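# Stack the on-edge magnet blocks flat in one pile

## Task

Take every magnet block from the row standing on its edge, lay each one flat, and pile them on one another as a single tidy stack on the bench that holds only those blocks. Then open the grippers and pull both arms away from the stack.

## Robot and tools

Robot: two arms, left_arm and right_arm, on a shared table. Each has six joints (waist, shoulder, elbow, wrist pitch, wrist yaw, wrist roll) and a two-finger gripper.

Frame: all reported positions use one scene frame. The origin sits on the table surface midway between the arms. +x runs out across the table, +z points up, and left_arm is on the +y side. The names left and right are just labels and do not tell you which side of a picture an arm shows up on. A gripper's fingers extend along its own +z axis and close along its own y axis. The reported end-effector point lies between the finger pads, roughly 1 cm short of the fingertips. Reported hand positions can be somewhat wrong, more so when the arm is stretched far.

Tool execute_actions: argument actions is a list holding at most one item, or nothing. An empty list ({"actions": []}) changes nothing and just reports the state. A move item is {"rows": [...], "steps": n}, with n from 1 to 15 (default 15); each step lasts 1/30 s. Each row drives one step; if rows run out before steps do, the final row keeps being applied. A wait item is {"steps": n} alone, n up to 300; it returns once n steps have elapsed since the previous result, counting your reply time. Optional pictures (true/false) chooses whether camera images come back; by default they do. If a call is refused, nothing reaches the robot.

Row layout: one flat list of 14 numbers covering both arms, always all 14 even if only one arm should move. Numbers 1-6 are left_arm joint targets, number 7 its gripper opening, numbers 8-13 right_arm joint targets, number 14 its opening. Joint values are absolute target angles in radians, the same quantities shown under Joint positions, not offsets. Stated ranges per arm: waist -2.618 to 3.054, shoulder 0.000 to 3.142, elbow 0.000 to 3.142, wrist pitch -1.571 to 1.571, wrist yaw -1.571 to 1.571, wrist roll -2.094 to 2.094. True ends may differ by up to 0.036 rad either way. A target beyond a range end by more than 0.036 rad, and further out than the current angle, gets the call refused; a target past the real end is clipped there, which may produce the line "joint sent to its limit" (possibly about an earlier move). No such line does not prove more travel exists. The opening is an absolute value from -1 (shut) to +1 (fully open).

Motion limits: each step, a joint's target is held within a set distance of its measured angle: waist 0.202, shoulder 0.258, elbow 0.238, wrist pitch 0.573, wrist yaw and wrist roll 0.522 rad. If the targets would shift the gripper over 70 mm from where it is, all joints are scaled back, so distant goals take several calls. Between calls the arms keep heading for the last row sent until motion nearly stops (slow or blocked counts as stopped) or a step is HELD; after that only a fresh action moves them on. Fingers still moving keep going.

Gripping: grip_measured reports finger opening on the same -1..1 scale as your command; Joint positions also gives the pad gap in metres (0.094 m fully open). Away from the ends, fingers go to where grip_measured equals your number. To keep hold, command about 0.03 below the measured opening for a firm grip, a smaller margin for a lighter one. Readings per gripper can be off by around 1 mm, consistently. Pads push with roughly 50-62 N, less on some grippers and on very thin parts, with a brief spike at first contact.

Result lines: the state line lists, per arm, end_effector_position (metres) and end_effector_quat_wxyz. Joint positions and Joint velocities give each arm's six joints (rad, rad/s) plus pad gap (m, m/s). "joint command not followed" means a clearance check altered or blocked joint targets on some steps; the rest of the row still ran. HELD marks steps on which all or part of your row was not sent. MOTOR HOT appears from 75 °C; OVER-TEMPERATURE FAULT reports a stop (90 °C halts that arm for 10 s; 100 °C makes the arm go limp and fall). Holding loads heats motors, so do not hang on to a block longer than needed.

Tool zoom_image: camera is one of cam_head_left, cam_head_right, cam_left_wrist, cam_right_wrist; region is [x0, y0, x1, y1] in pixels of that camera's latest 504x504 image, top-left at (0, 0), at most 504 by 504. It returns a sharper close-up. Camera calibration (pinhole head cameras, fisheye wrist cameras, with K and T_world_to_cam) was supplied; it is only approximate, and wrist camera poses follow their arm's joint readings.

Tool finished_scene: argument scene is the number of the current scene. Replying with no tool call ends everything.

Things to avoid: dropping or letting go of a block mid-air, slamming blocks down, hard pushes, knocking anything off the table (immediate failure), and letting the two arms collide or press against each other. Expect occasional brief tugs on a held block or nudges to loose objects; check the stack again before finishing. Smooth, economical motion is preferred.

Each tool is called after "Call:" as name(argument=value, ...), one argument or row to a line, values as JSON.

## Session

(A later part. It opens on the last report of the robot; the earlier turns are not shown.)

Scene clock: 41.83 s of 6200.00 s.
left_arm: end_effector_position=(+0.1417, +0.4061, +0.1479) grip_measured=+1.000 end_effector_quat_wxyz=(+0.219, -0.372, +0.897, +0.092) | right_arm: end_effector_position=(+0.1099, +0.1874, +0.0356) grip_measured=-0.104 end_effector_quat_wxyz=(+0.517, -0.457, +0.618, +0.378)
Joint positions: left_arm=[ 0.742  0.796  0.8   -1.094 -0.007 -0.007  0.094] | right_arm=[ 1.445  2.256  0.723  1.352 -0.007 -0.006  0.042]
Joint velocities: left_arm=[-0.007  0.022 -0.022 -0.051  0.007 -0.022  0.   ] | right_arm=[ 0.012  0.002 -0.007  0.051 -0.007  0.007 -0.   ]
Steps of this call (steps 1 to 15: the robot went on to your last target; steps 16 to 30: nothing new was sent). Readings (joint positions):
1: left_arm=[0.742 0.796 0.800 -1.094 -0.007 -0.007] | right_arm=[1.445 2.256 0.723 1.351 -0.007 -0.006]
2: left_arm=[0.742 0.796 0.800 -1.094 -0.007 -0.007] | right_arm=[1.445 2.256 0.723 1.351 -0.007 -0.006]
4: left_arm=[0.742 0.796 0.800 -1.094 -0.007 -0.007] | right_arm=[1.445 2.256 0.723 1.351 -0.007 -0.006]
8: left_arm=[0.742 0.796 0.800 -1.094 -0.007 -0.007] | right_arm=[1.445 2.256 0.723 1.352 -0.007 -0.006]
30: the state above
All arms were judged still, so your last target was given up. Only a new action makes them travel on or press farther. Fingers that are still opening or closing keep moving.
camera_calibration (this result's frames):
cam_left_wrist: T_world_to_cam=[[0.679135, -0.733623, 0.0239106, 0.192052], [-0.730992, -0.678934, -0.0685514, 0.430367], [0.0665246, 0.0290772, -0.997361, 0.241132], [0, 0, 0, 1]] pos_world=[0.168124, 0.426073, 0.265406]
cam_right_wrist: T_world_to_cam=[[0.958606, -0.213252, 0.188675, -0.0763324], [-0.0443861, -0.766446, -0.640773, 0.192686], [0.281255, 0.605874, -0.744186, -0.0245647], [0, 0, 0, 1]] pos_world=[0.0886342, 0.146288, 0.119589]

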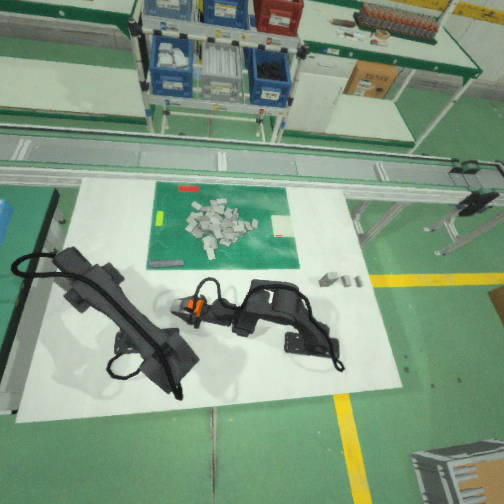

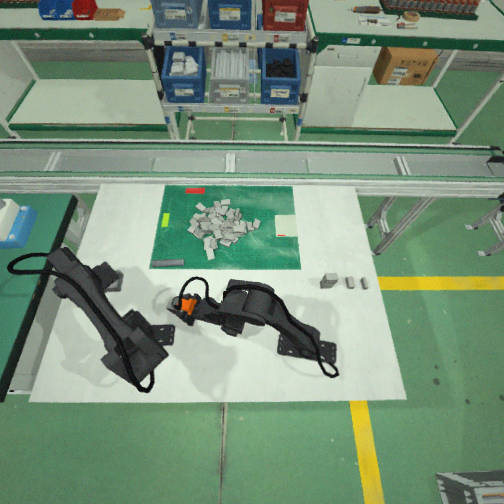

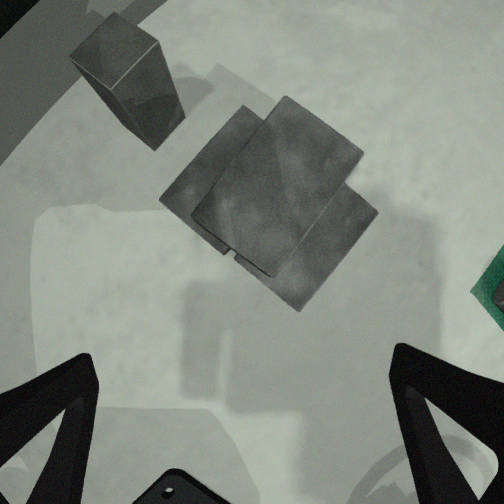

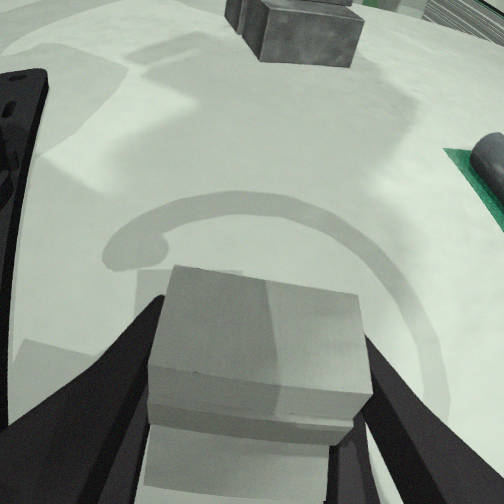

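Call:
execute_actions(
  actions=[
    {"rows":[[0.75,0.8,0.8,-1.1,0,0,1,1.44,2.34,0.72,1.54,0,0,-0.3]]},
  ],
  pictures=false,
)

Call:
execute_actions(
  actions=[
    {"rows":[[0.75,0.8,0.8,-1.1,0,0,1,1.44,2.34,0.72,1.54,0,0,1]]},
  ],
  pictures=false,
)

Call:
execute_actions(
  actions=[
    {"rows":[[0.75,0.8,0.8,-1.1,0,0,1,1.44,1.7,0.72,0.6,0,0,1]]},
  ],
  pictures=false,
)

Call:
execute_actions(
  actions=[
    {"steps":30},
  ],
)

Call:
execute_actions(
  actions=[
    {"rows":[[0.75,0.8,0.8,-1.1,0,0,1,-0.5,1.5,1.4,-0.6,0,0.72,1]]},
  ],
  pictures=false,
)

Call:
execute_actions(
  actions=[
    {"steps":40},
  ],
  pictures=false,
)

Call:
execute_actions(
  actions=[
    {"rows":[[0.75,0.8,0.8,-1.1,0,0,1,-0.58,1.8,1.42,-1.19,0,0.72,1]]},
  ],
  pictures=false,
)

Call:
execute_actions(
  actions=[
    {"steps":30},
  ],
)

Scene clock: 46.57 s of 6200.00 s.
left_arm: end_effector_position=(+0.1417, +0.4061, +0.1479) grip_measured=+1.000 end_effector_quat_wxyz=(+0.219, -0.372, +0.897, +0.092) | right_arm: end_effector_position=(+0.1097, +0.1866, +0.0360) grip_measured=-0.104 end_effector_quat_wxyz=(+0.540, -0.444, +0.597, +0.393)
Joint positions: left_arm=[ 0.742  0.796  0.8   -1.094 -0.007 -0.007  0.094] | right_arm=[ 1.445  2.331  0.723  1.5   -0.007 -0.012  0.042]
Joint velocities: left_arm=[-0.002 -0.002 -0.007  0.051 -0.037 -0.051  0.   ] | right_arm=[-0.002  0.007  0.012 -0.007 -0.007 -0.037 -0.001]
Steps of this call (steps 1 to 90: nothing new was sent; then 1.23 s passed at rest; steps 91 to 105: all 15 steps of this action). Readings (joint positions):
91: left_arm=[0.742 0.796 0.800 -1.094 -0.007 -0.007] | right_arm=[1.445 2.266 0.723 1.369 -0.007 -0.006]
92: left_arm=[0.742 0.796 0.800 -1.094 -0.007 -0.007] | right_arm=[1.445 2.285 0.723 1.407 -0.007 -0.006]
94: left_arm=[0.742 0.796 0.800 -1.094 -0.007 -0.007] | right_arm=[1.445 2.315 0.723 1.461 -0.007 -0.012]
98: left_arm=[0.742 0.796 0.800 -1.094 -0.007 -0.007] | right_arm=[1.445 2.328 0.723 1.494 -0.007 -0.012]
105: the state above

Scene clock: 47.07 s of 6200.00 s.
left_arm: end_effector_position=(+0.1417, +0.4061, +0.1479) grip_measured=+1.000 end_effector_quat_wxyz=(+0.219, -0.372, +0.897, +0.092) | right_arm: end_effector_position=(+0.1099, +0.1874, +0.0452) grip_measured=+1.000 end_effector_quat_wxyz=(+0.550, -0.435, +0.588, +0.402)
Joint positions: left_arm=[ 0.742  0.796  0.8   -1.094 -0.007 -0.007  0.094] | right_arm=[ 1.445  2.331  0.723  1.537 -0.007 -0.006  0.094]
Joint velocities: left_arm=[-0.007 -0.022 -0.002  0.007 -0.095  0.007  0.   ] | right_arm=[-0.012 -0.007 -0.007  0.11  -0.022 -0.022  0.   ]
Steps of this call (steps 1 to 15: all 15 steps of this action). Readings (joint positions):
1: left_arm=[0.742 0.796 0.800 -1.094 -0.007 -0.007] | right_arm=[1.445 2.331 0.723 1.501 -0.007 -0.011]
2: left_arm=[0.742 0.796 0.800 -1.094 -0.007 -0.007] | right_arm=[1.445 2.331 0.723 1.507 -0.007 -0.010]
4: left_arm=[0.742 0.796 0.800 -1.094 -0.007 -0.007] | right_arm=[1.445 2.331 0.723 1.520 -0.007 -0.008]
8: left_arm=[0.742 0.796 0.800 -1.094 -0.007 -0.007] | right_arm=[1.445 2.331 0.723 1.531 -0.007 -0.007]
15: the state above

Scene clock: 47.57 s of 6200.00 s.
left_arm: end_effector_position=(+0.1417, +0.4061, +0.1479) grip_measured=+1.000 end_effector_quat_wxyz=(+0.219, -0.372, +0.897, +0.092) | right_arm: end_effector_position=(+0.1038, +0.1681, +0.1504) grip_measured=+1.000 end_effector_quat_wxyz=(+0.490, -0.472, +0.639, +0.359)
Joint positions: left_arm=[ 0.742  0.796  0.8   -1.094 -0.007 -0.007  0.094] | right_arm=[ 1.445  1.685  0.73   0.689 -0.007 -0.006  0.094]
Joint velocities: left_arm=[-0.017  0.002  0.012 -0.007  0.037 -0.007  0.   ] | right_arm=[-0.017  0.144  0.002 -0.549 -0.007 -0.066  0.   ]
Steps of this call (steps 1 to 15: all 15 steps of this action). Readings (joint positions):
1: left_arm=[0.742 0.796 0.800 -1.094 -0.007 -0.007] | right_arm=[1.445 2.299 0.722 1.467 -0.007 -0.006]
2: left_arm=[0.742 0.796 0.800 -1.094 -0.007 -0.007] | right_arm=[1.445 2.234 0.715 1.322 -0.007 -0.006]
4: left_arm=[0.742 0.796 0.800 -1.094 -0.007 -0.007] | right_arm=[1.445 2.077 0.713 1.085 -0.007 -0.006]
8: left_arm=[0.742 0.796 0.800 -1.094 -0.007 -0.007] | right_arm=[1.445 1.761 0.714 0.807 -0.007 -0.006]
15: the state above

Scene clock: 48.57 s of 6200.00 s.
left_arm: end_effector_position=(+0.1417, +0.4061, +0.1479) grip_measured=+1.000 end_effector_quat_wxyz=(+0.219, -0.372, +0.897, +0.092) | right_arm: end_effector_position=(+0.1021, +0.1631, +0.1297) grip_measured=+1.000 end_effector_quat_wxyz=(+0.464, -0.486, +0.658, +0.340)
Joint positions: left_arm=[ 0.742  0.796  0.8   -1.094 -0.007 -0.007  0.094] | right_arm=[ 1.445  1.693  0.73   0.617 -0.007 -0.006  0.094]
Joint velocities: left_arm=[-0.017 -0.002  0.017 -0.022 -0.081 -0.095  0.   ] | right_arm=[ 0.007 -0.012 -0.017 -0.022 -0.066 -0.022  0.   ]
Steps of this call (steps 1 to 30: the robot went on to your last target). Readings (joint positions):
1: left_arm=[0.742 0.796 0.800 -1.094 -0.007 -0.007] | right_arm=[1.445 1.689 0.730 0.671 -0.007 -0.006]
2: left_arm=[0.742 0.796 0.800 -1.094 -0.007 -0.007] | right_arm=[1.445 1.692 0.730 0.657 -0.007 -0.006]
4: left_arm=[0.742 0.796 0.800 -1.094 -0.007 -0.007] | right_arm=[1.445 1.693 0.730 0.637 -0.007 -0.006]
8: left_arm=[0.742 0.796 0.800 -1.094 -0.007 -0.007] | right_arm=[1.445 1.693 0.730 0.623 -0.007 -0.006]
30: the state above
All arms were judged still, so your last target was given up. Only a new action makes them travel on or press farther. Fingers that are still opening or closing keep moving.
camera_calibration (this result's frames):
cam_left_wrist: T_world_to_cam=[[0.679135, -0.733623, 0.0239106, 0.192052], [-0.730992, -0.678934, -0.0685514, 0.430367], [0.0665246, 0.0290772, -0.997361, 0.241132], [0, 0, 0, 1]] pos_world=[0.168124, 0.426073, 0.265406]
cam_right_wrist: T_world_to_cam=[[0.967675, -0.185116, 0.171282, -0.095076], [-0.0735357, -0.856735, -0.510487, 0.234758], [0.241243, 0.48139, -0.842654, 0.0995452], [0, 0, 0, 1]] pos_world=[0.0852512, 0.135605, 0.220008]

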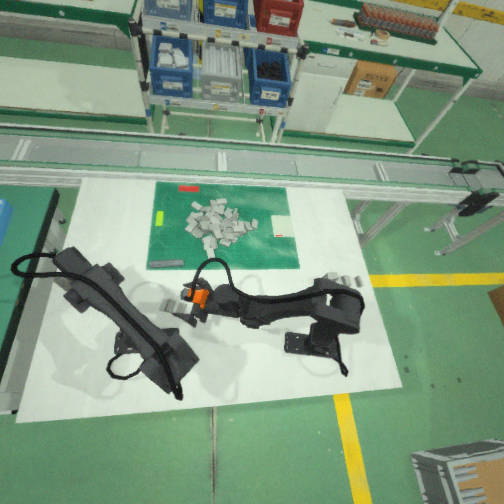

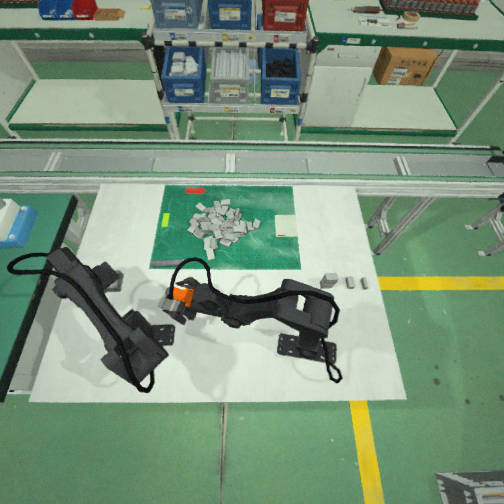

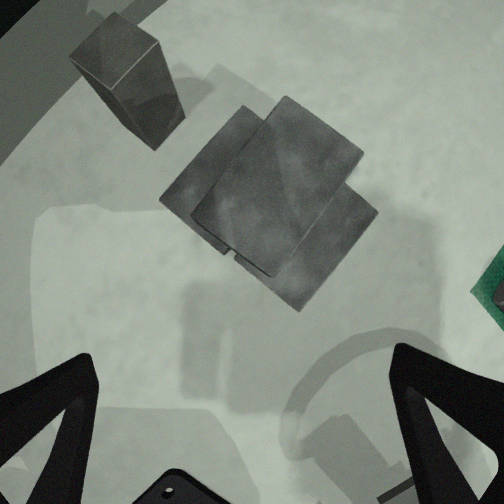

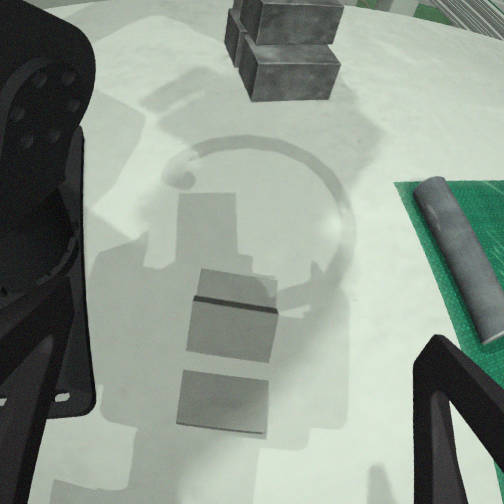

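Scene clock: 49.07 s of 6200.00 s.
left_arm: end_effector_position=(+0.1417, +0.4061, +0.1479) grip_measured=+1.000 end_effector_quat_wxyz=(+0.219, -0.372, +0.897, +0.092) | right_arm: end_effector_position=(+0.3585, -0.0310, +0.2961) grip_measured=+1.000 end_effector_quat_wxyz=(+0.426, +0.025, +0.854, +0.299)
Joint positions: left_arm=[ 0.742  0.796  0.8   -1.094 -0.007 -0.007  0.094] | right_arm=[ 0.753  1.511  1.381 -0.347 -0.011  0.635  0.094]
Joint velocities: left_arm=[ 0.002 -0.002  0.007 -0.051 -0.007  0.051  0.   ] | right_arm=[-1.604 -0.144  0.261 -0.872 -0.051  0.374  0.   ]
Steps of this call (steps 1 to 15: all 15 steps of this action). Readings (joint positions):
1: left_arm=[0.742 0.796 0.800 -1.094 -0.007 -0.007] | right_arm=[1.434 1.681 0.749 0.562 -0.014 0.038]
2: left_arm=[0.742 0.796 0.800 -1.094 -0.007 -0.007] | right_arm=[1.409 1.662 0.782 0.464 -0.020 0.102]
4: left_arm=[0.742 0.796 0.800 -1.094 -0.007 -0.007] | right_arm=[1.328 1.617 0.870 0.301 -0.020 0.234]
8: left_arm=[0.742 0.796 0.800 -1.094 -0.007 -0.007] | right_arm=[1.133 1.553 1.099 -0.001 -0.017 0.456]
15: the state above

Scene clock: 50.40 s of 6200.00 s.
left_arm: end_effector_position=(+0.1417, +0.4061, +0.1479) grip_measured=+1.000 end_effector_quat_wxyz=(+0.219, -0.372, +0.897, +0.092) | right_arm: end_effector_position=(+0.3012, -0.5731, +0.2529) grip_measured=+1.000 end_effector_quat_wxyz=(+0.422, +0.589, +0.690, +0.003)
Joint positions: left_arm=[ 0.742  0.796  0.8   -1.094 -0.007 -0.007  0.094] | right_arm=[-0.508  1.506  1.39  -0.584  0.007  0.719  0.094]
Joint velocities: left_arm=[ 0.002 -0.027 -0.007 -0.022 -0.022 -0.037  0.   ] | right_arm=[-0.027 -0.002 -0.002  0.051 -0.007 -0.022  0.   ]
Steps of this call (steps 1 to 40: the robot went on to your last target). Readings (joint positions):
1: left_arm=[0.742 0.796 0.800 -1.094 -0.007 -0.007] | right_arm=[0.696 1.507 1.388 -0.373 -0.010 0.647]
2: left_arm=[0.742 0.796 0.800 -1.094 -0.007 -0.007] | right_arm=[0.639 1.506 1.390 -0.398 -0.009 0.658]
4: left_arm=[0.742 0.796 0.800 -1.094 -0.007 -0.007] | right_arm=[0.523 1.506 1.390 -0.449 -0.008 0.676]
8: left_arm=[0.742 0.796 0.800 -1.094 -0.007 -0.007] | right_arm=[0.279 1.506 1.390 -0.517 -0.007 0.698]
40: the state above

Scene clock: 50.90 s of 6200.00 s.
left_arm: end_effector_position=(+0.1417, +0.4061, +0.1479) grip_measured=+1.000 end_effector_quat_wxyz=(+0.219, -0.372, +0.897, +0.092) | right_arm: end_effector_position=(+0.2054, -0.5226, +0.0825) grip_measured=+1.000 end_effector_quat_wxyz=(+0.009, +0.673, +0.740, -0.003)
Joint positions: left_arm=[ 0.742  0.796  0.8   -1.094 -0.007 -0.007  0.094] | right_arm=[-0.574  1.821  1.407 -1.139  0.006  0.719  0.094]
Joint velocities: left_arm=[ 0.002  0.002 -0.017  0.022  0.022 -0.022  0.   ] | right_arm=[-0.012 -0.081 -0.007 -0.315 -0.007  0.051  0.   ]
Steps of this call (steps 1 to 15: all 15 steps of this action). Readings (joint positions):
1: left_arm=[0.742 0.796 0.800 -1.094 -0.007 -0.007] | right_arm=[-0.510 1.517 1.396 -0.607 0.007 0.719]
2: left_arm=[0.742 0.796 0.800 -1.094 -0.007 -0.007] | right_arm=[-0.515 1.535 1.409 -0.645 0.006 0.719]
4: left_arm=[0.742 0.796 0.800 -1.094 -0.007 -0.007] | right_arm=[-0.529 1.593 1.417 -0.718 0.006 0.719]
8: left_arm=[0.742 0.796 0.800 -1.094 -0.007 -0.007] | right_arm=[-0.558 1.746 1.417 -0.918 0.006 0.719]
15: the state above

Scene clock: 51.90 s of 6200.00 s.
left_arm: end_effector_position=(+0.1417, +0.4061, +0.1479) grip_measured=+1.000 end_effector_quat_wxyz=(+0.219, -0.372, +0.897, +0.092) | right_arm: end_effector_position=(+0.1983, -0.5158, +0.0840) grip_measured=+1.000 end_effector_quat_wxyz=(-0.009, +0.673, +0.740, -0.003)
Joint positions: left_arm=[ 0.742  0.796  0.8   -1.094 -0.007 -0.007  0.094] | right_arm=[-0.574  1.816  1.407 -1.179  0.006  0.719  0.094]
Joint velocities: left_arm=[-0.002 -0.007  0.002 -0.066  0.007 -0.007  0.   ] | right_arm=[-0.017 -0.007 -0.017  0.007 -0.037  0.066  0.   ]
Steps of this call (steps 1 to 30: the robot went on to your last target). Readings (joint positions):
1: left_arm=[0.742 0.796 0.800 -1.094 -0.007 -0.007] | right_arm=[-0.574 1.818 1.407 -1.149 0.006 0.719]
2: left_arm=[0.742 0.796 0.800 -1.094 -0.007 -0.007] | right_arm=[-0.574 1.817 1.407 -1.156 0.006 0.719]
4: left_arm=[0.742 0.796 0.800 -1.094 -0.007 -0.007] | right_arm=[-0.574 1.816 1.407 -1.165 0.006 0.719]
8: left_arm=[0.742 0.796 0.800 -1.094 -0.007 -0.007] | right_arm=[-0.574 1.816 1.407 -1.174 0.006 0.719]
30: the state above
All arms were judged still, so your last target was given up. Only a new action makes them travel on or press farther. Fingers that are still opening or closing keep moving.
camera_calibration (this result's frames):
cam_left_wrist: T_world_to_cam=[[0.679135, -0.733623, 0.0239106, 0.192052], [-0.730992, -0.678934, -0.0685514, 0.430367], [0.0665246, 0.0290772, -0.997361, 0.241132], [0, 0, 0, 1]] pos_world=[0.168124, 0.426073, 0.265406]
cam_right_wrist: T_world_to_cam=[[-0.957527, -0.286528, -0.0323206, 0.0405591], [-0.242579, 0.739876, 0.627486, 0.39838], [-0.155879, 0.608675, -0.777957, 0.503571], [0, 0, 0, 1]] pos_world=[0.213971, -0.589642, 0.143089]

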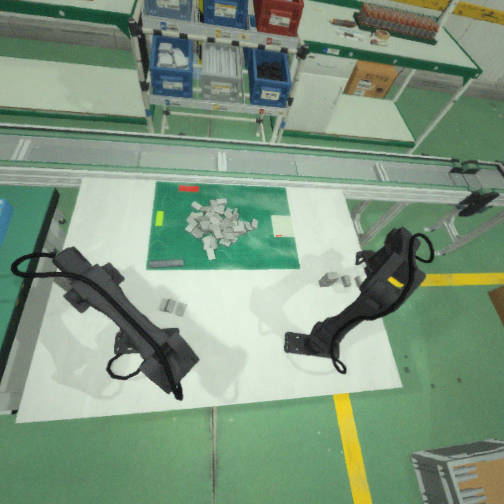

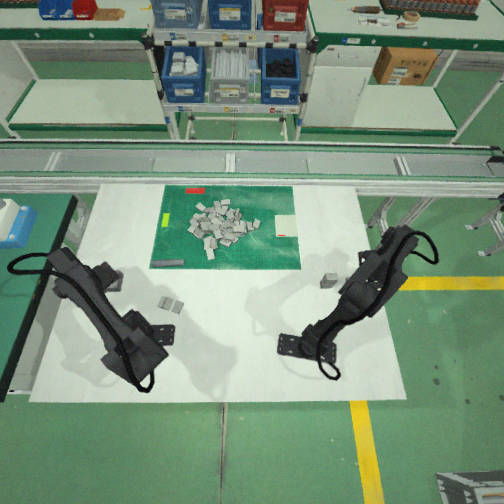

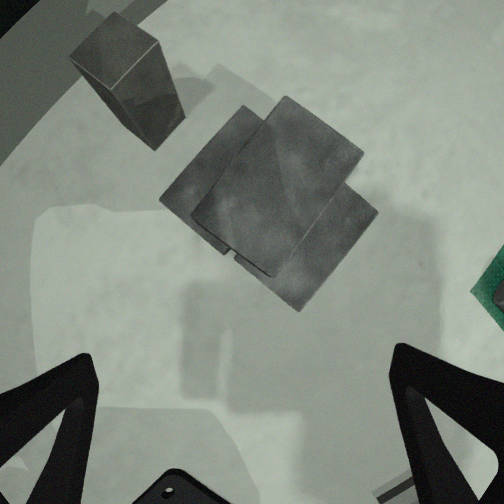

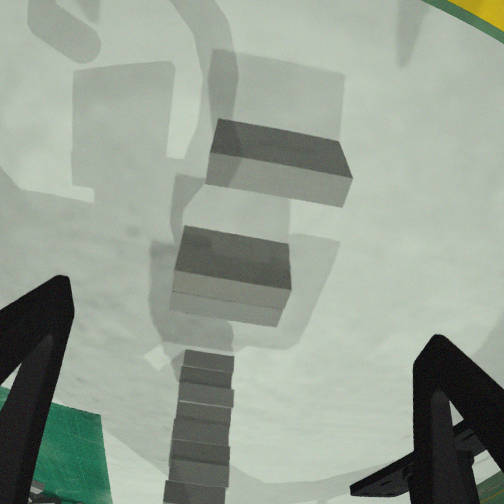

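Call:
execute_actions(
  actions=[
    {"rows":[[0.75,0.8,0.8,-1.1,0,0,1,-0.51,1.78,1.05,-0.86,0,0.78,1]]},
  ],
  pictures=false,
)

Call:
execute_actions(
  actions=[
    {"steps":20},
  ],
)

Scene clock: 59.27 s of 6200.00 s.
left_arm: end_effector_position=(+0.1417, +0.4061, +0.1479) grip_measured=+1.000 end_effector_quat_wxyz=(+0.219, -0.372, +0.897, +0.092) | right_arm: end_effector_position=(+0.1863, -0.4791, +0.0165) grip_measured=+1.000 end_effector_quat_wxyz=(-0.005, +0.671, +0.741, +0.000)
Joint positions: left_arm=[ 0.742  0.796  0.8   -1.094 -0.007 -0.007  0.094] | right_arm=[-0.516  1.768  1.065 -0.878 -0.001  0.774  0.094]
Joint velocities: left_arm=[-0.007 -0.012 -0.012 -0.022  0.007 -0.022  0.   ] | right_arm=[ 0.007 -0.017  0.022  0.11  -0.007 -0.007  0.   ]
Steps of this call (steps 1 to 90: nothing new was sent; then 3.87 s passed at rest; steps 91 to 105: all 15 steps of this action). Readings (joint positions):
91: left_arm=[0.742 0.796 0.800 -1.094 -0.007 -0.007] | right_arm=[-0.569 1.806 1.373 -1.132 0.007 0.727]
92: left_arm=[0.742 0.796 0.800 -1.094 -0.007 -0.007] | right_arm=[-0.559 1.784 1.306 -1.051 0.007 0.737]
94: left_arm=[0.742 0.796 0.800 -1.094 -0.007 -0.007] | right_arm=[-0.530 1.771 1.170 -0.966 0.006 0.750]
98: left_arm=[0.742 0.796 0.800 -1.094 -0.007 -0.007] | right_arm=[-0.516 1.764 1.081 -0.915 -0.001 0.770]
105: the state above

Scene clock: 59.93 s of 6200.00 s.
left_arm: end_effector_position=(+0.1417, +0.4061, +0.1479) grip_measured=+1.000 end_effector_quat_wxyz=(+0.219, -0.372, +0.897, +0.092) | right_arm: end_effector_position=(+0.1880, -0.4806, +0.0165) grip_measured=+1.000 end_effector_quat_wxyz=(-0.000, +0.672, +0.741, +0.001)
Joint positions: left_arm=[ 0.742  0.796  0.8   -1.094 -0.007 -0.007  0.094] | right_arm=[-0.516  1.768  1.065 -0.869 -0.001  0.775  0.094]
Joint velocities: left_arm=[-0.002  0.012  0.012  0.051 -0.037  0.081  0.   ] | right_arm=[ 0.007  0.002  0.002 -0.022 -0.022  0.037  0.   ]
Steps of this call (steps 1 to 15: the robot went on to your last target; steps 16 to 20: nothing new was sent). Readings (joint positions):
1: left_arm=[0.742 0.796 0.800 -1.094 -0.007 -0.007] | right_arm=[-0.516 1.768 1.065 -0.876 -0.001 0.774]
2: left_arm=[0.742 0.796 0.800 -1.094 -0.007 -0.007] | right_arm=[-0.516 1.768 1.065 -0.874 -0.001 0.774]
4: left_arm=[0.742 0.796 0.800 -1.094 -0.007 -0.007] | right_arm=[-0.516 1.768 1.065 -0.872 -0.001 0.774]
8: left_arm=[0.742 0.796 0.800 -1.094 -0.007 -0.007] | right_arm=[-0.516 1.768 1.065 -0.870 -0.001 0.774]
20: the state above
All arms were judged still, so your last target was given up. Only a new action makes them travel on or press farther. Fingers that are still opening or closing keep moving.
camera_calibration (this result's frames):
cam_left_wrist: T_world_to_cam=[[0.679135, -0.733623, 0.0239106, 0.192052], [-0.730992, -0.678934, -0.0685514, 0.430367], [0.0665246, 0.0290772, -0.997361, 0.241132], [0, 0, 0, 1]] pos_world=[0.168124, 0.426073, 0.265406]
cam_right_wrist: T_world_to_cam=[[-0.955987, -0.289656, -0.0467722, 0.0371211], [-0.25547, 0.743332, 0.618217, 0.416414], [-0.144303, 0.602957, -0.784614, 0.423276], [0, 0, 0, 1]] pos_world=[0.202948, -0.553999, 0.0764097]

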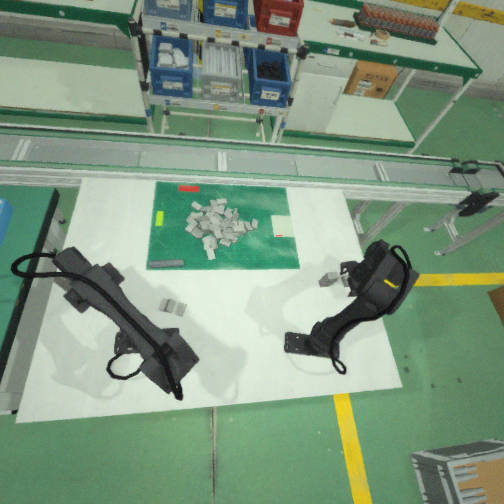

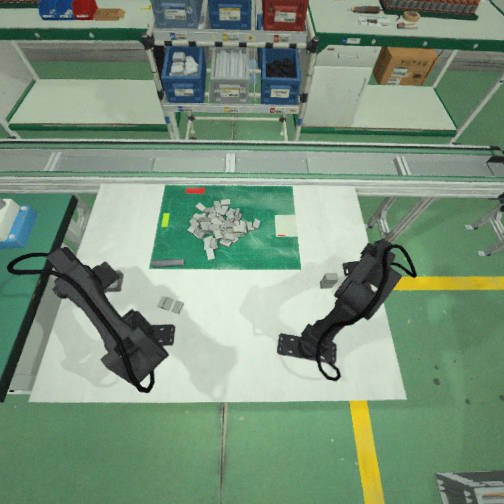

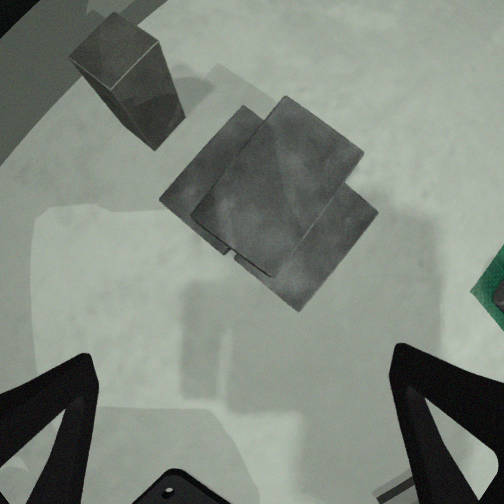

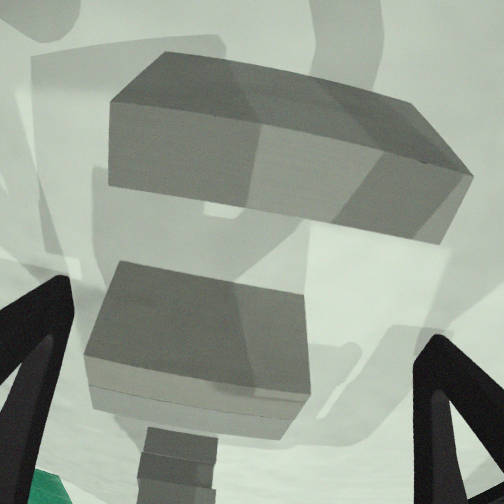

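Call:
execute_actions(
  actions=[
    {"rows":[[0.75,0.8,0.8,-1.1,0,0,1,-0.51,1.82,1.10,-0.86,0,0.78,1]]},
  ],
  pictures=false,
)

Call:
execute_actions(
  actions=[
    {"rows":[[0.75,0.8,0.8,-1.1,0,0,1,-0.51,1.82,1.10,-0.86,0,0.78,-0.3]]},
  ],
  pictures=false,
)

Call:
execute_actions(
  actions=[
    {"rows":[[0.75,0.8,0.8,-1.1,0,0,1,-0.51,1.6,1.42,-1.19,0,0.78,-0.3]]},
  ],
  pictures=false,
)

Call:
execute_actions(
  actions=[
    {"rows":[[0.75,0.8,0.8,-1.1,0,0,1,1.42,1.6,1.0,0.6,0,0,-0.3]]},
  ],
  pictures=false,
)

Call:
execute_actions(
  actions=[
    {"steps":45},
  ],
  pictures=false,
)

Call:
execute_actions(
  actions=[
    {"rows":[[0.75,0.8,0.8,-1.1,0,0,1,1.42,2.2,0.66,1.5,0,0,-0.3]]},
  ],
  pictures=false,
)

Call:
execute_actions(
  actions=[
    {"steps":30},
  ],
)

Scene clock: 65.63 s of 6200.00 s.
left_arm: end_effector_position=(+0.1417, +0.4061, +0.1479) grip_measured=+1.000 end_effector_quat_wxyz=(+0.219, -0.372, +0.897, +0.092) | right_arm: end_effector_position=(+0.1928, -0.4838, +0.0157) grip_measured=+1.000 end_effector_quat_wxyz=(-0.001, +0.672, +0.741, +0.002)
Joint positions: left_arm=[ 0.742  0.796  0.8   -1.094 -0.007 -0.007  0.094] | right_arm=[-0.516  1.791  1.09  -0.872 -0.005  0.775  0.094]
Joint velocities: left_arm=[-0.012  0.007  0.012 -0.081 -0.007 -0.037  0.   ] | right_arm=[-0.007 -0.002 -0.002 -0.037 -0.051 -0.022  0.   ]
Steps of this call (steps 1 to 90: nothing new was sent; then 2.20 s passed at rest; steps 91 to 105: all 15 steps of this action). Readings (joint positions):
91: left_arm=[0.742 0.796 0.800 -1.094 -0.007 -0.007] | right_arm=[-0.516 1.772 1.068 -0.870 -0.001 0.775]
92: left_arm=[0.742 0.796 0.800 -1.094 -0.007 -0.007] | right_arm=[-0.516 1.778 1.075 -0.873 -0.002 0.775]
94: left_arm=[0.742 0.796 0.800 -1.094 -0.007 -0.007] | right_arm=[-0.516 1.788 1.087 -0.872 -0.004 0.775]
98: left_arm=[0.742 0.796 0.800 -1.094 -0.007 -0.007] | right_arm=[-0.516 1.791 1.090 -0.872 -0.005 0.775]
105: the state above

Scene clock: 66.13 s of 6200.00 s.
left_arm: end_effector_position=(+0.1417, +0.4061, +0.1479) grip_measured=+1.000 end_effector_quat_wxyz=(+0.219, -0.372, +0.897, +0.092) | right_arm: end_effector_position=(+0.1948, -0.4856, +0.0153) grip_measured=-0.105 end_effector_quat_wxyz=(+0.004, +0.672, +0.740, +0.002)
Joint positions: left_arm=[ 0.742  0.796  0.8   -1.094 -0.007 -0.007  0.094] | right_arm=[-0.516  1.793  1.091 -0.862 -0.004  0.776  0.042]
Joint velocities: left_arm=[ 0.017 -0.032 -0.007  0.022 -0.066 -0.051  0.   ] | right_arm=[-0.002 -0.012  0.002  0.022 -0.007 -0.007  0.   ]
Steps of this call (steps 1 to 15: all 15 steps of this action). Readings (joint positions):
1: left_arm=[0.742 0.796 0.800 -1.094 -0.007 -0.007] | right_arm=[-0.516 1.791 1.090 -0.870 -0.005 0.775]
2: left_arm=[0.742 0.796 0.800 -1.094 -0.007 -0.007] | right_arm=[-0.516 1.791 1.090 -0.866 -0.007 0.775]
4: left_arm=[0.742 0.796 0.800 -1.094 -0.007 -0.007] | right_arm=[-0.516 1.792 1.090 -0.863 -0.007 0.775]
8: left_arm=[0.742 0.796 0.800 -1.094 -0.007 -0.007] | right_arm=[-0.516 1.793 1.091 -0.862 -0.004 0.776]
15: the state above

Scene clock: 66.63 s of 6200.00 s.
left_arm: end_effector_position=(+0.1417, +0.4061, +0.1479) grip_measured=+1.000 end_effector_quat_wxyz=(+0.219, -0.372, +0.897, +0.092) | right_arm: end_effector_position=(+0.2199, -0.5067, +0.1591) grip_measured=-0.105 end_effector_quat_wxyz=(+0.123, +0.667, +0.735, +0.007)
Joint positions: left_arm=[ 0.742  0.796  0.8   -1.094 -0.007 -0.007  0.094] | right_arm=[-0.516  1.594  1.424 -1.154 -0.004  0.776  0.042]
Joint velocities: left_arm=[-0.007 -0.002 -0.002 -0.037 -0.037 -0.007  0.   ] | right_arm=[ 0.002  0.081  0.012 -0.403 -0.066 -0.007 -0.   ]
Steps of this call (steps 1 to 15: all 15 steps of this action). Readings (joint positions):
1: left_arm=[0.742 0.796 0.800 -1.094 -0.007 -0.007] | right_arm=[-0.516 1.786 1.107 -0.885 -0.004 0.776]
2: left_arm=[0.742 0.796 0.800 -1.094 -0.007 -0.007] | right_arm=[-0.516 1.777 1.134 -0.936 -0.004 0.776]
4: left_arm=[0.742 0.796 0.800 -1.094 -0.007 -0.007] | right_arm=[-0.516 1.734 1.208 -1.011 -0.004 0.776]
8: left_arm=[0.742 0.796 0.800 -1.094 -0.007 -0.007] | right_arm=[-0.516 1.637 1.379 -1.086 -0.004 0.776]
15: the state above

Scene clock: 67.13 s of 6200.00 s.
left_arm: end_effector_position=(+0.1417, +0.4061, +0.1479) grip_measured=+1.000 end_effector_quat_wxyz=(+0.219, -0.372, +0.897, +0.092) | right_arm: end_effector_position=(+0.3965, -0.3190, +0.1026) grip_measured=-0.105 end_effector_quat_wxyz=(+0.366, +0.089, +0.926, +0.008)
Joint positions: left_arm=[ 0.742  0.796  0.8   -1.094 -0.007 -0.007  0.094] | right_arm=[ 0.117  1.631  0.994 -0.185  0.006  0.124  0.042]
Joint velocities: left_arm=[ 0.007  0.017 -0.017  0.037  0.022 -0.11   0.   ] | right_arm=[ 1.009 -0.002 -0.012  1.516 -0.007 -0.432  0.001]
Steps of this call (steps 1 to 15: all 15 steps of this action). Readings (joint positions):
1: left_arm=[0.742 0.796 0.800 -1.094 -0.007 -0.007] | right_arm=[-0.502 1.591 1.396 -1.115 0.004 0.725]
2: left_arm=[0.742 0.796 0.800 -1.094 -0.007 -0.007] | right_arm=[-0.473 1.581 1.343 -1.026 0.016 0.653]
4: left_arm=[0.742 0.796 0.800 -1.094 -0.007 -0.007] | right_arm=[-0.382 1.584 1.231 -0.852 0.017 0.508]
8: left_arm=[0.742 0.796 0.800 -1.094 -0.007 -0.007] | right_arm=[-0.169 1.615 1.037 -0.544 0.012 0.270]
15: the state above

Scene clock: 68.63 s of 6200.00 s.
left_arm: end_effector_position=(+0.1417, +0.4061, +0.1479) grip_measured=+1.000 end_effector_quat_wxyz=(+0.219, -0.372, +0.897, +0.092) | right_arm: end_effector_position=(+0.1237, +0.1992, +0.2636) grip_measured=-0.105 end_effector_quat_wxyz=(+0.547, -0.430, +0.598, +0.398)
Joint positions: left_arm=[ 0.742  0.796  0.8   -1.094 -0.007 -0.007  0.094] | right_arm=[ 1.426  1.631  0.994  0.552 -0.009  0.004  0.042]
Joint velocities: left_arm=[-0.017 -0.007  0.002 -0.007  0.022 -0.051  0.   ] | right_arm=[ 0.007  0.017  0.002  0.007 -0.037  0.007  0.001]
Steps of this call (steps 1 to 45: the robot went on to your last target). Readings (joint positions):
1: left_arm=[0.742 0.796 0.800 -1.094 -0.007 -0.007] | right_arm=[0.153 1.631 0.994 -0.132 0.006 0.112]
2: left_arm=[0.742 0.796 0.800 -1.094 -0.007 -0.007] | right_arm=[0.188 1.631 0.994 -0.081 0.006 0.102]
4: left_arm=[0.742 0.796 0.800 -1.094 -0.007 -0.007] | right_arm=[0.258 1.631 0.994 0.019 0.006 0.085]
8: left_arm=[0.742 0.796 0.800 -1.094 -0.007 -0.007] | right_arm=[0.399 1.631 0.994 0.205 0.006 0.058]
45: the state above

Scene clock: 69.13 s of 6200.00 s.
left_arm: end_effector_position=(+0.1417, +0.4061, +0.1479) grip_measured=+1.000 end_effector_quat_wxyz=(+0.219, -0.372, +0.897, +0.092) | right_arm: end_effector_position=(+0.1146, +0.1718, +0.0470) grip_measured=-0.105 end_effector_quat_wxyz=(+0.527, -0.441, +0.617, +0.384)
Joint positions: left_arm=[ 0.742  0.796  0.8   -1.094 -0.007 -0.007  0.094] | right_arm=[ 1.426  2.22   0.658  1.412 -0.008  0.007  0.042]
Joint velocities: left_arm=[ 0.007  0.002 -0.012  0.051 -0.051 -0.037  0.   ] | right_arm=[-0.012 -0.007 -0.002  0.374  0.022 -0.066  0.   ]
Steps of this call (steps 1 to 15: all 15 steps of this action). Readings (joint positions):
1: left_arm=[0.742 0.796 0.800 -1.094 -0.007 -0.007] | right_arm=[1.426 1.648 0.974 0.610 -0.009 0.004]
2: left_arm=[0.742 0.796 0.800 -1.094 -0.007 -0.007] | right_arm=[1.426 1.678 0.941 0.726 -0.009 0.004]
4: left_arm=[0.742 0.796 0.800 -1.094 -0.007 -0.007] | right_arm=[1.426 1.774 0.858 0.919 -0.009 0.004]
8: left_arm=[0.742 0.796 0.800 -1.094 -0.007 -0.007] | right_arm=[1.426 2.094 0.700 1.239 -0.009 0.004]
15: the state above

Scene clock: 70.13 s of 6200.00 s.
left_arm: end_effector_position=(+0.1417, +0.4061, +0.1479) grip_measured=+1.000 end_effector_quat_wxyz=(+0.219, -0.372, +0.897, +0.092) | right_arm: end_effector_position=(+0.1150, +0.1730, +0.0569) grip_measured=-0.105 end_effector_quat_wxyz=(+0.540, -0.434, +0.605, +0.392)
Joint positions: left_arm=[ 0.742  0.796  0.8   -1.094 -0.007 -0.007  0.094] | right_arm=[ 1.426  2.22   0.658  1.452 -0.008  0.005  0.042]
Joint velocities: left_arm=[-0.032  0.012 -0.017  0.007  0.022 -0.022  0.   ] | right_arm=[-0.012 -0.002 -0.022 -0.066  0.022 -0.007  0.   ]
Steps of this call (steps 1 to 30: the robot went on to your last target). Readings (joint positions):
1: left_arm=[0.742 0.796 0.800 -1.094 -0.007 -0.007] | right_arm=[1.426 2.220 0.658 1.423 -0.008 0.006]
2: left_arm=[0.742 0.796 0.800 -1.094 -0.007 -0.007] | right_arm=[1.426 2.220 0.658 1.431 -0.008 0.006]
4: left_arm=[0.742 0.796 0.800 -1.094 -0.007 -0.007] | right_arm=[1.426 2.220 0.658 1.440 -0.008 0.006]
8: left_arm=[0.742 0.796 0.800 -1.094 -0.007 -0.007] | right_arm=[1.426 2.220 0.658 1.449 -0.008 0.006]
30: the state above
All arms were judged still, so your last target was given up. Only a new action makes them travel on or press farther. Fingers that are still opening or closing keep moving.
camera_calibration (this result's frames):
cam_left_wrist: T_world_to_cam=[[0.679135, -0.733623, 0.0239106, 0.192052], [-0.730992, -0.678934, -0.0685514, 0.430367], [0.0665246, 0.0290772, -0.997361, 0.241132], [0, 0, 0, 1]] pos_world=[0.168124, 0.426073, 0.265406]
cam_right_wrist: T_world_to_cam=[[0.951934, -0.24546, 0.183225, -0.0816006], [-0.0517266, -0.718413, -0.693691, 0.191056], [0.301904, 0.65087, -0.696578, -0.0143164], [0, 0, 0, 1]] pos_world=[0.0918833, 0.126545, 0.137513]

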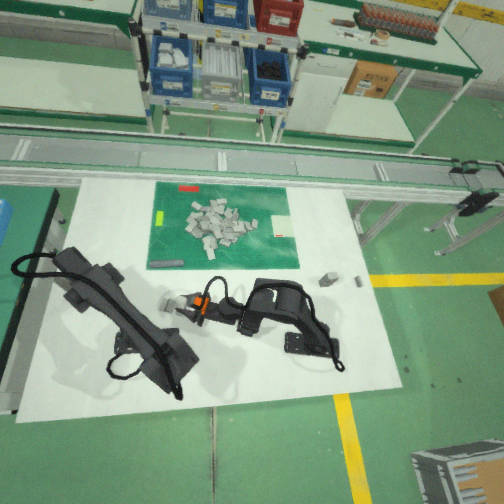

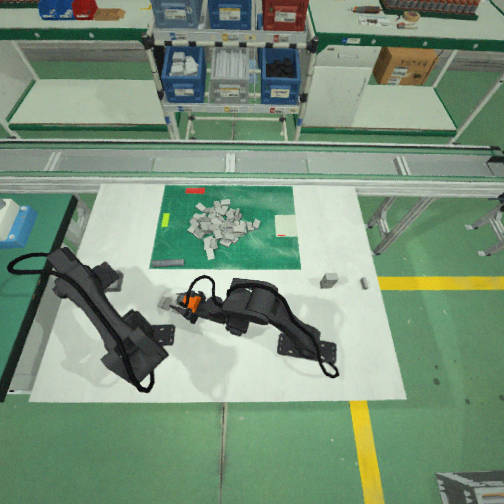

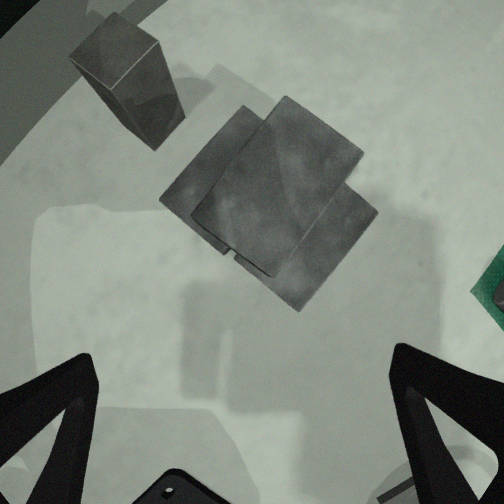

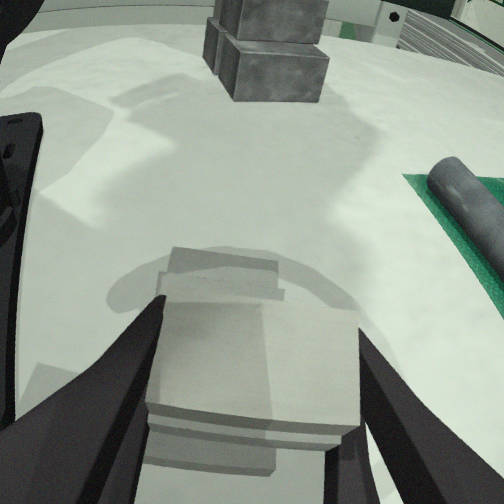

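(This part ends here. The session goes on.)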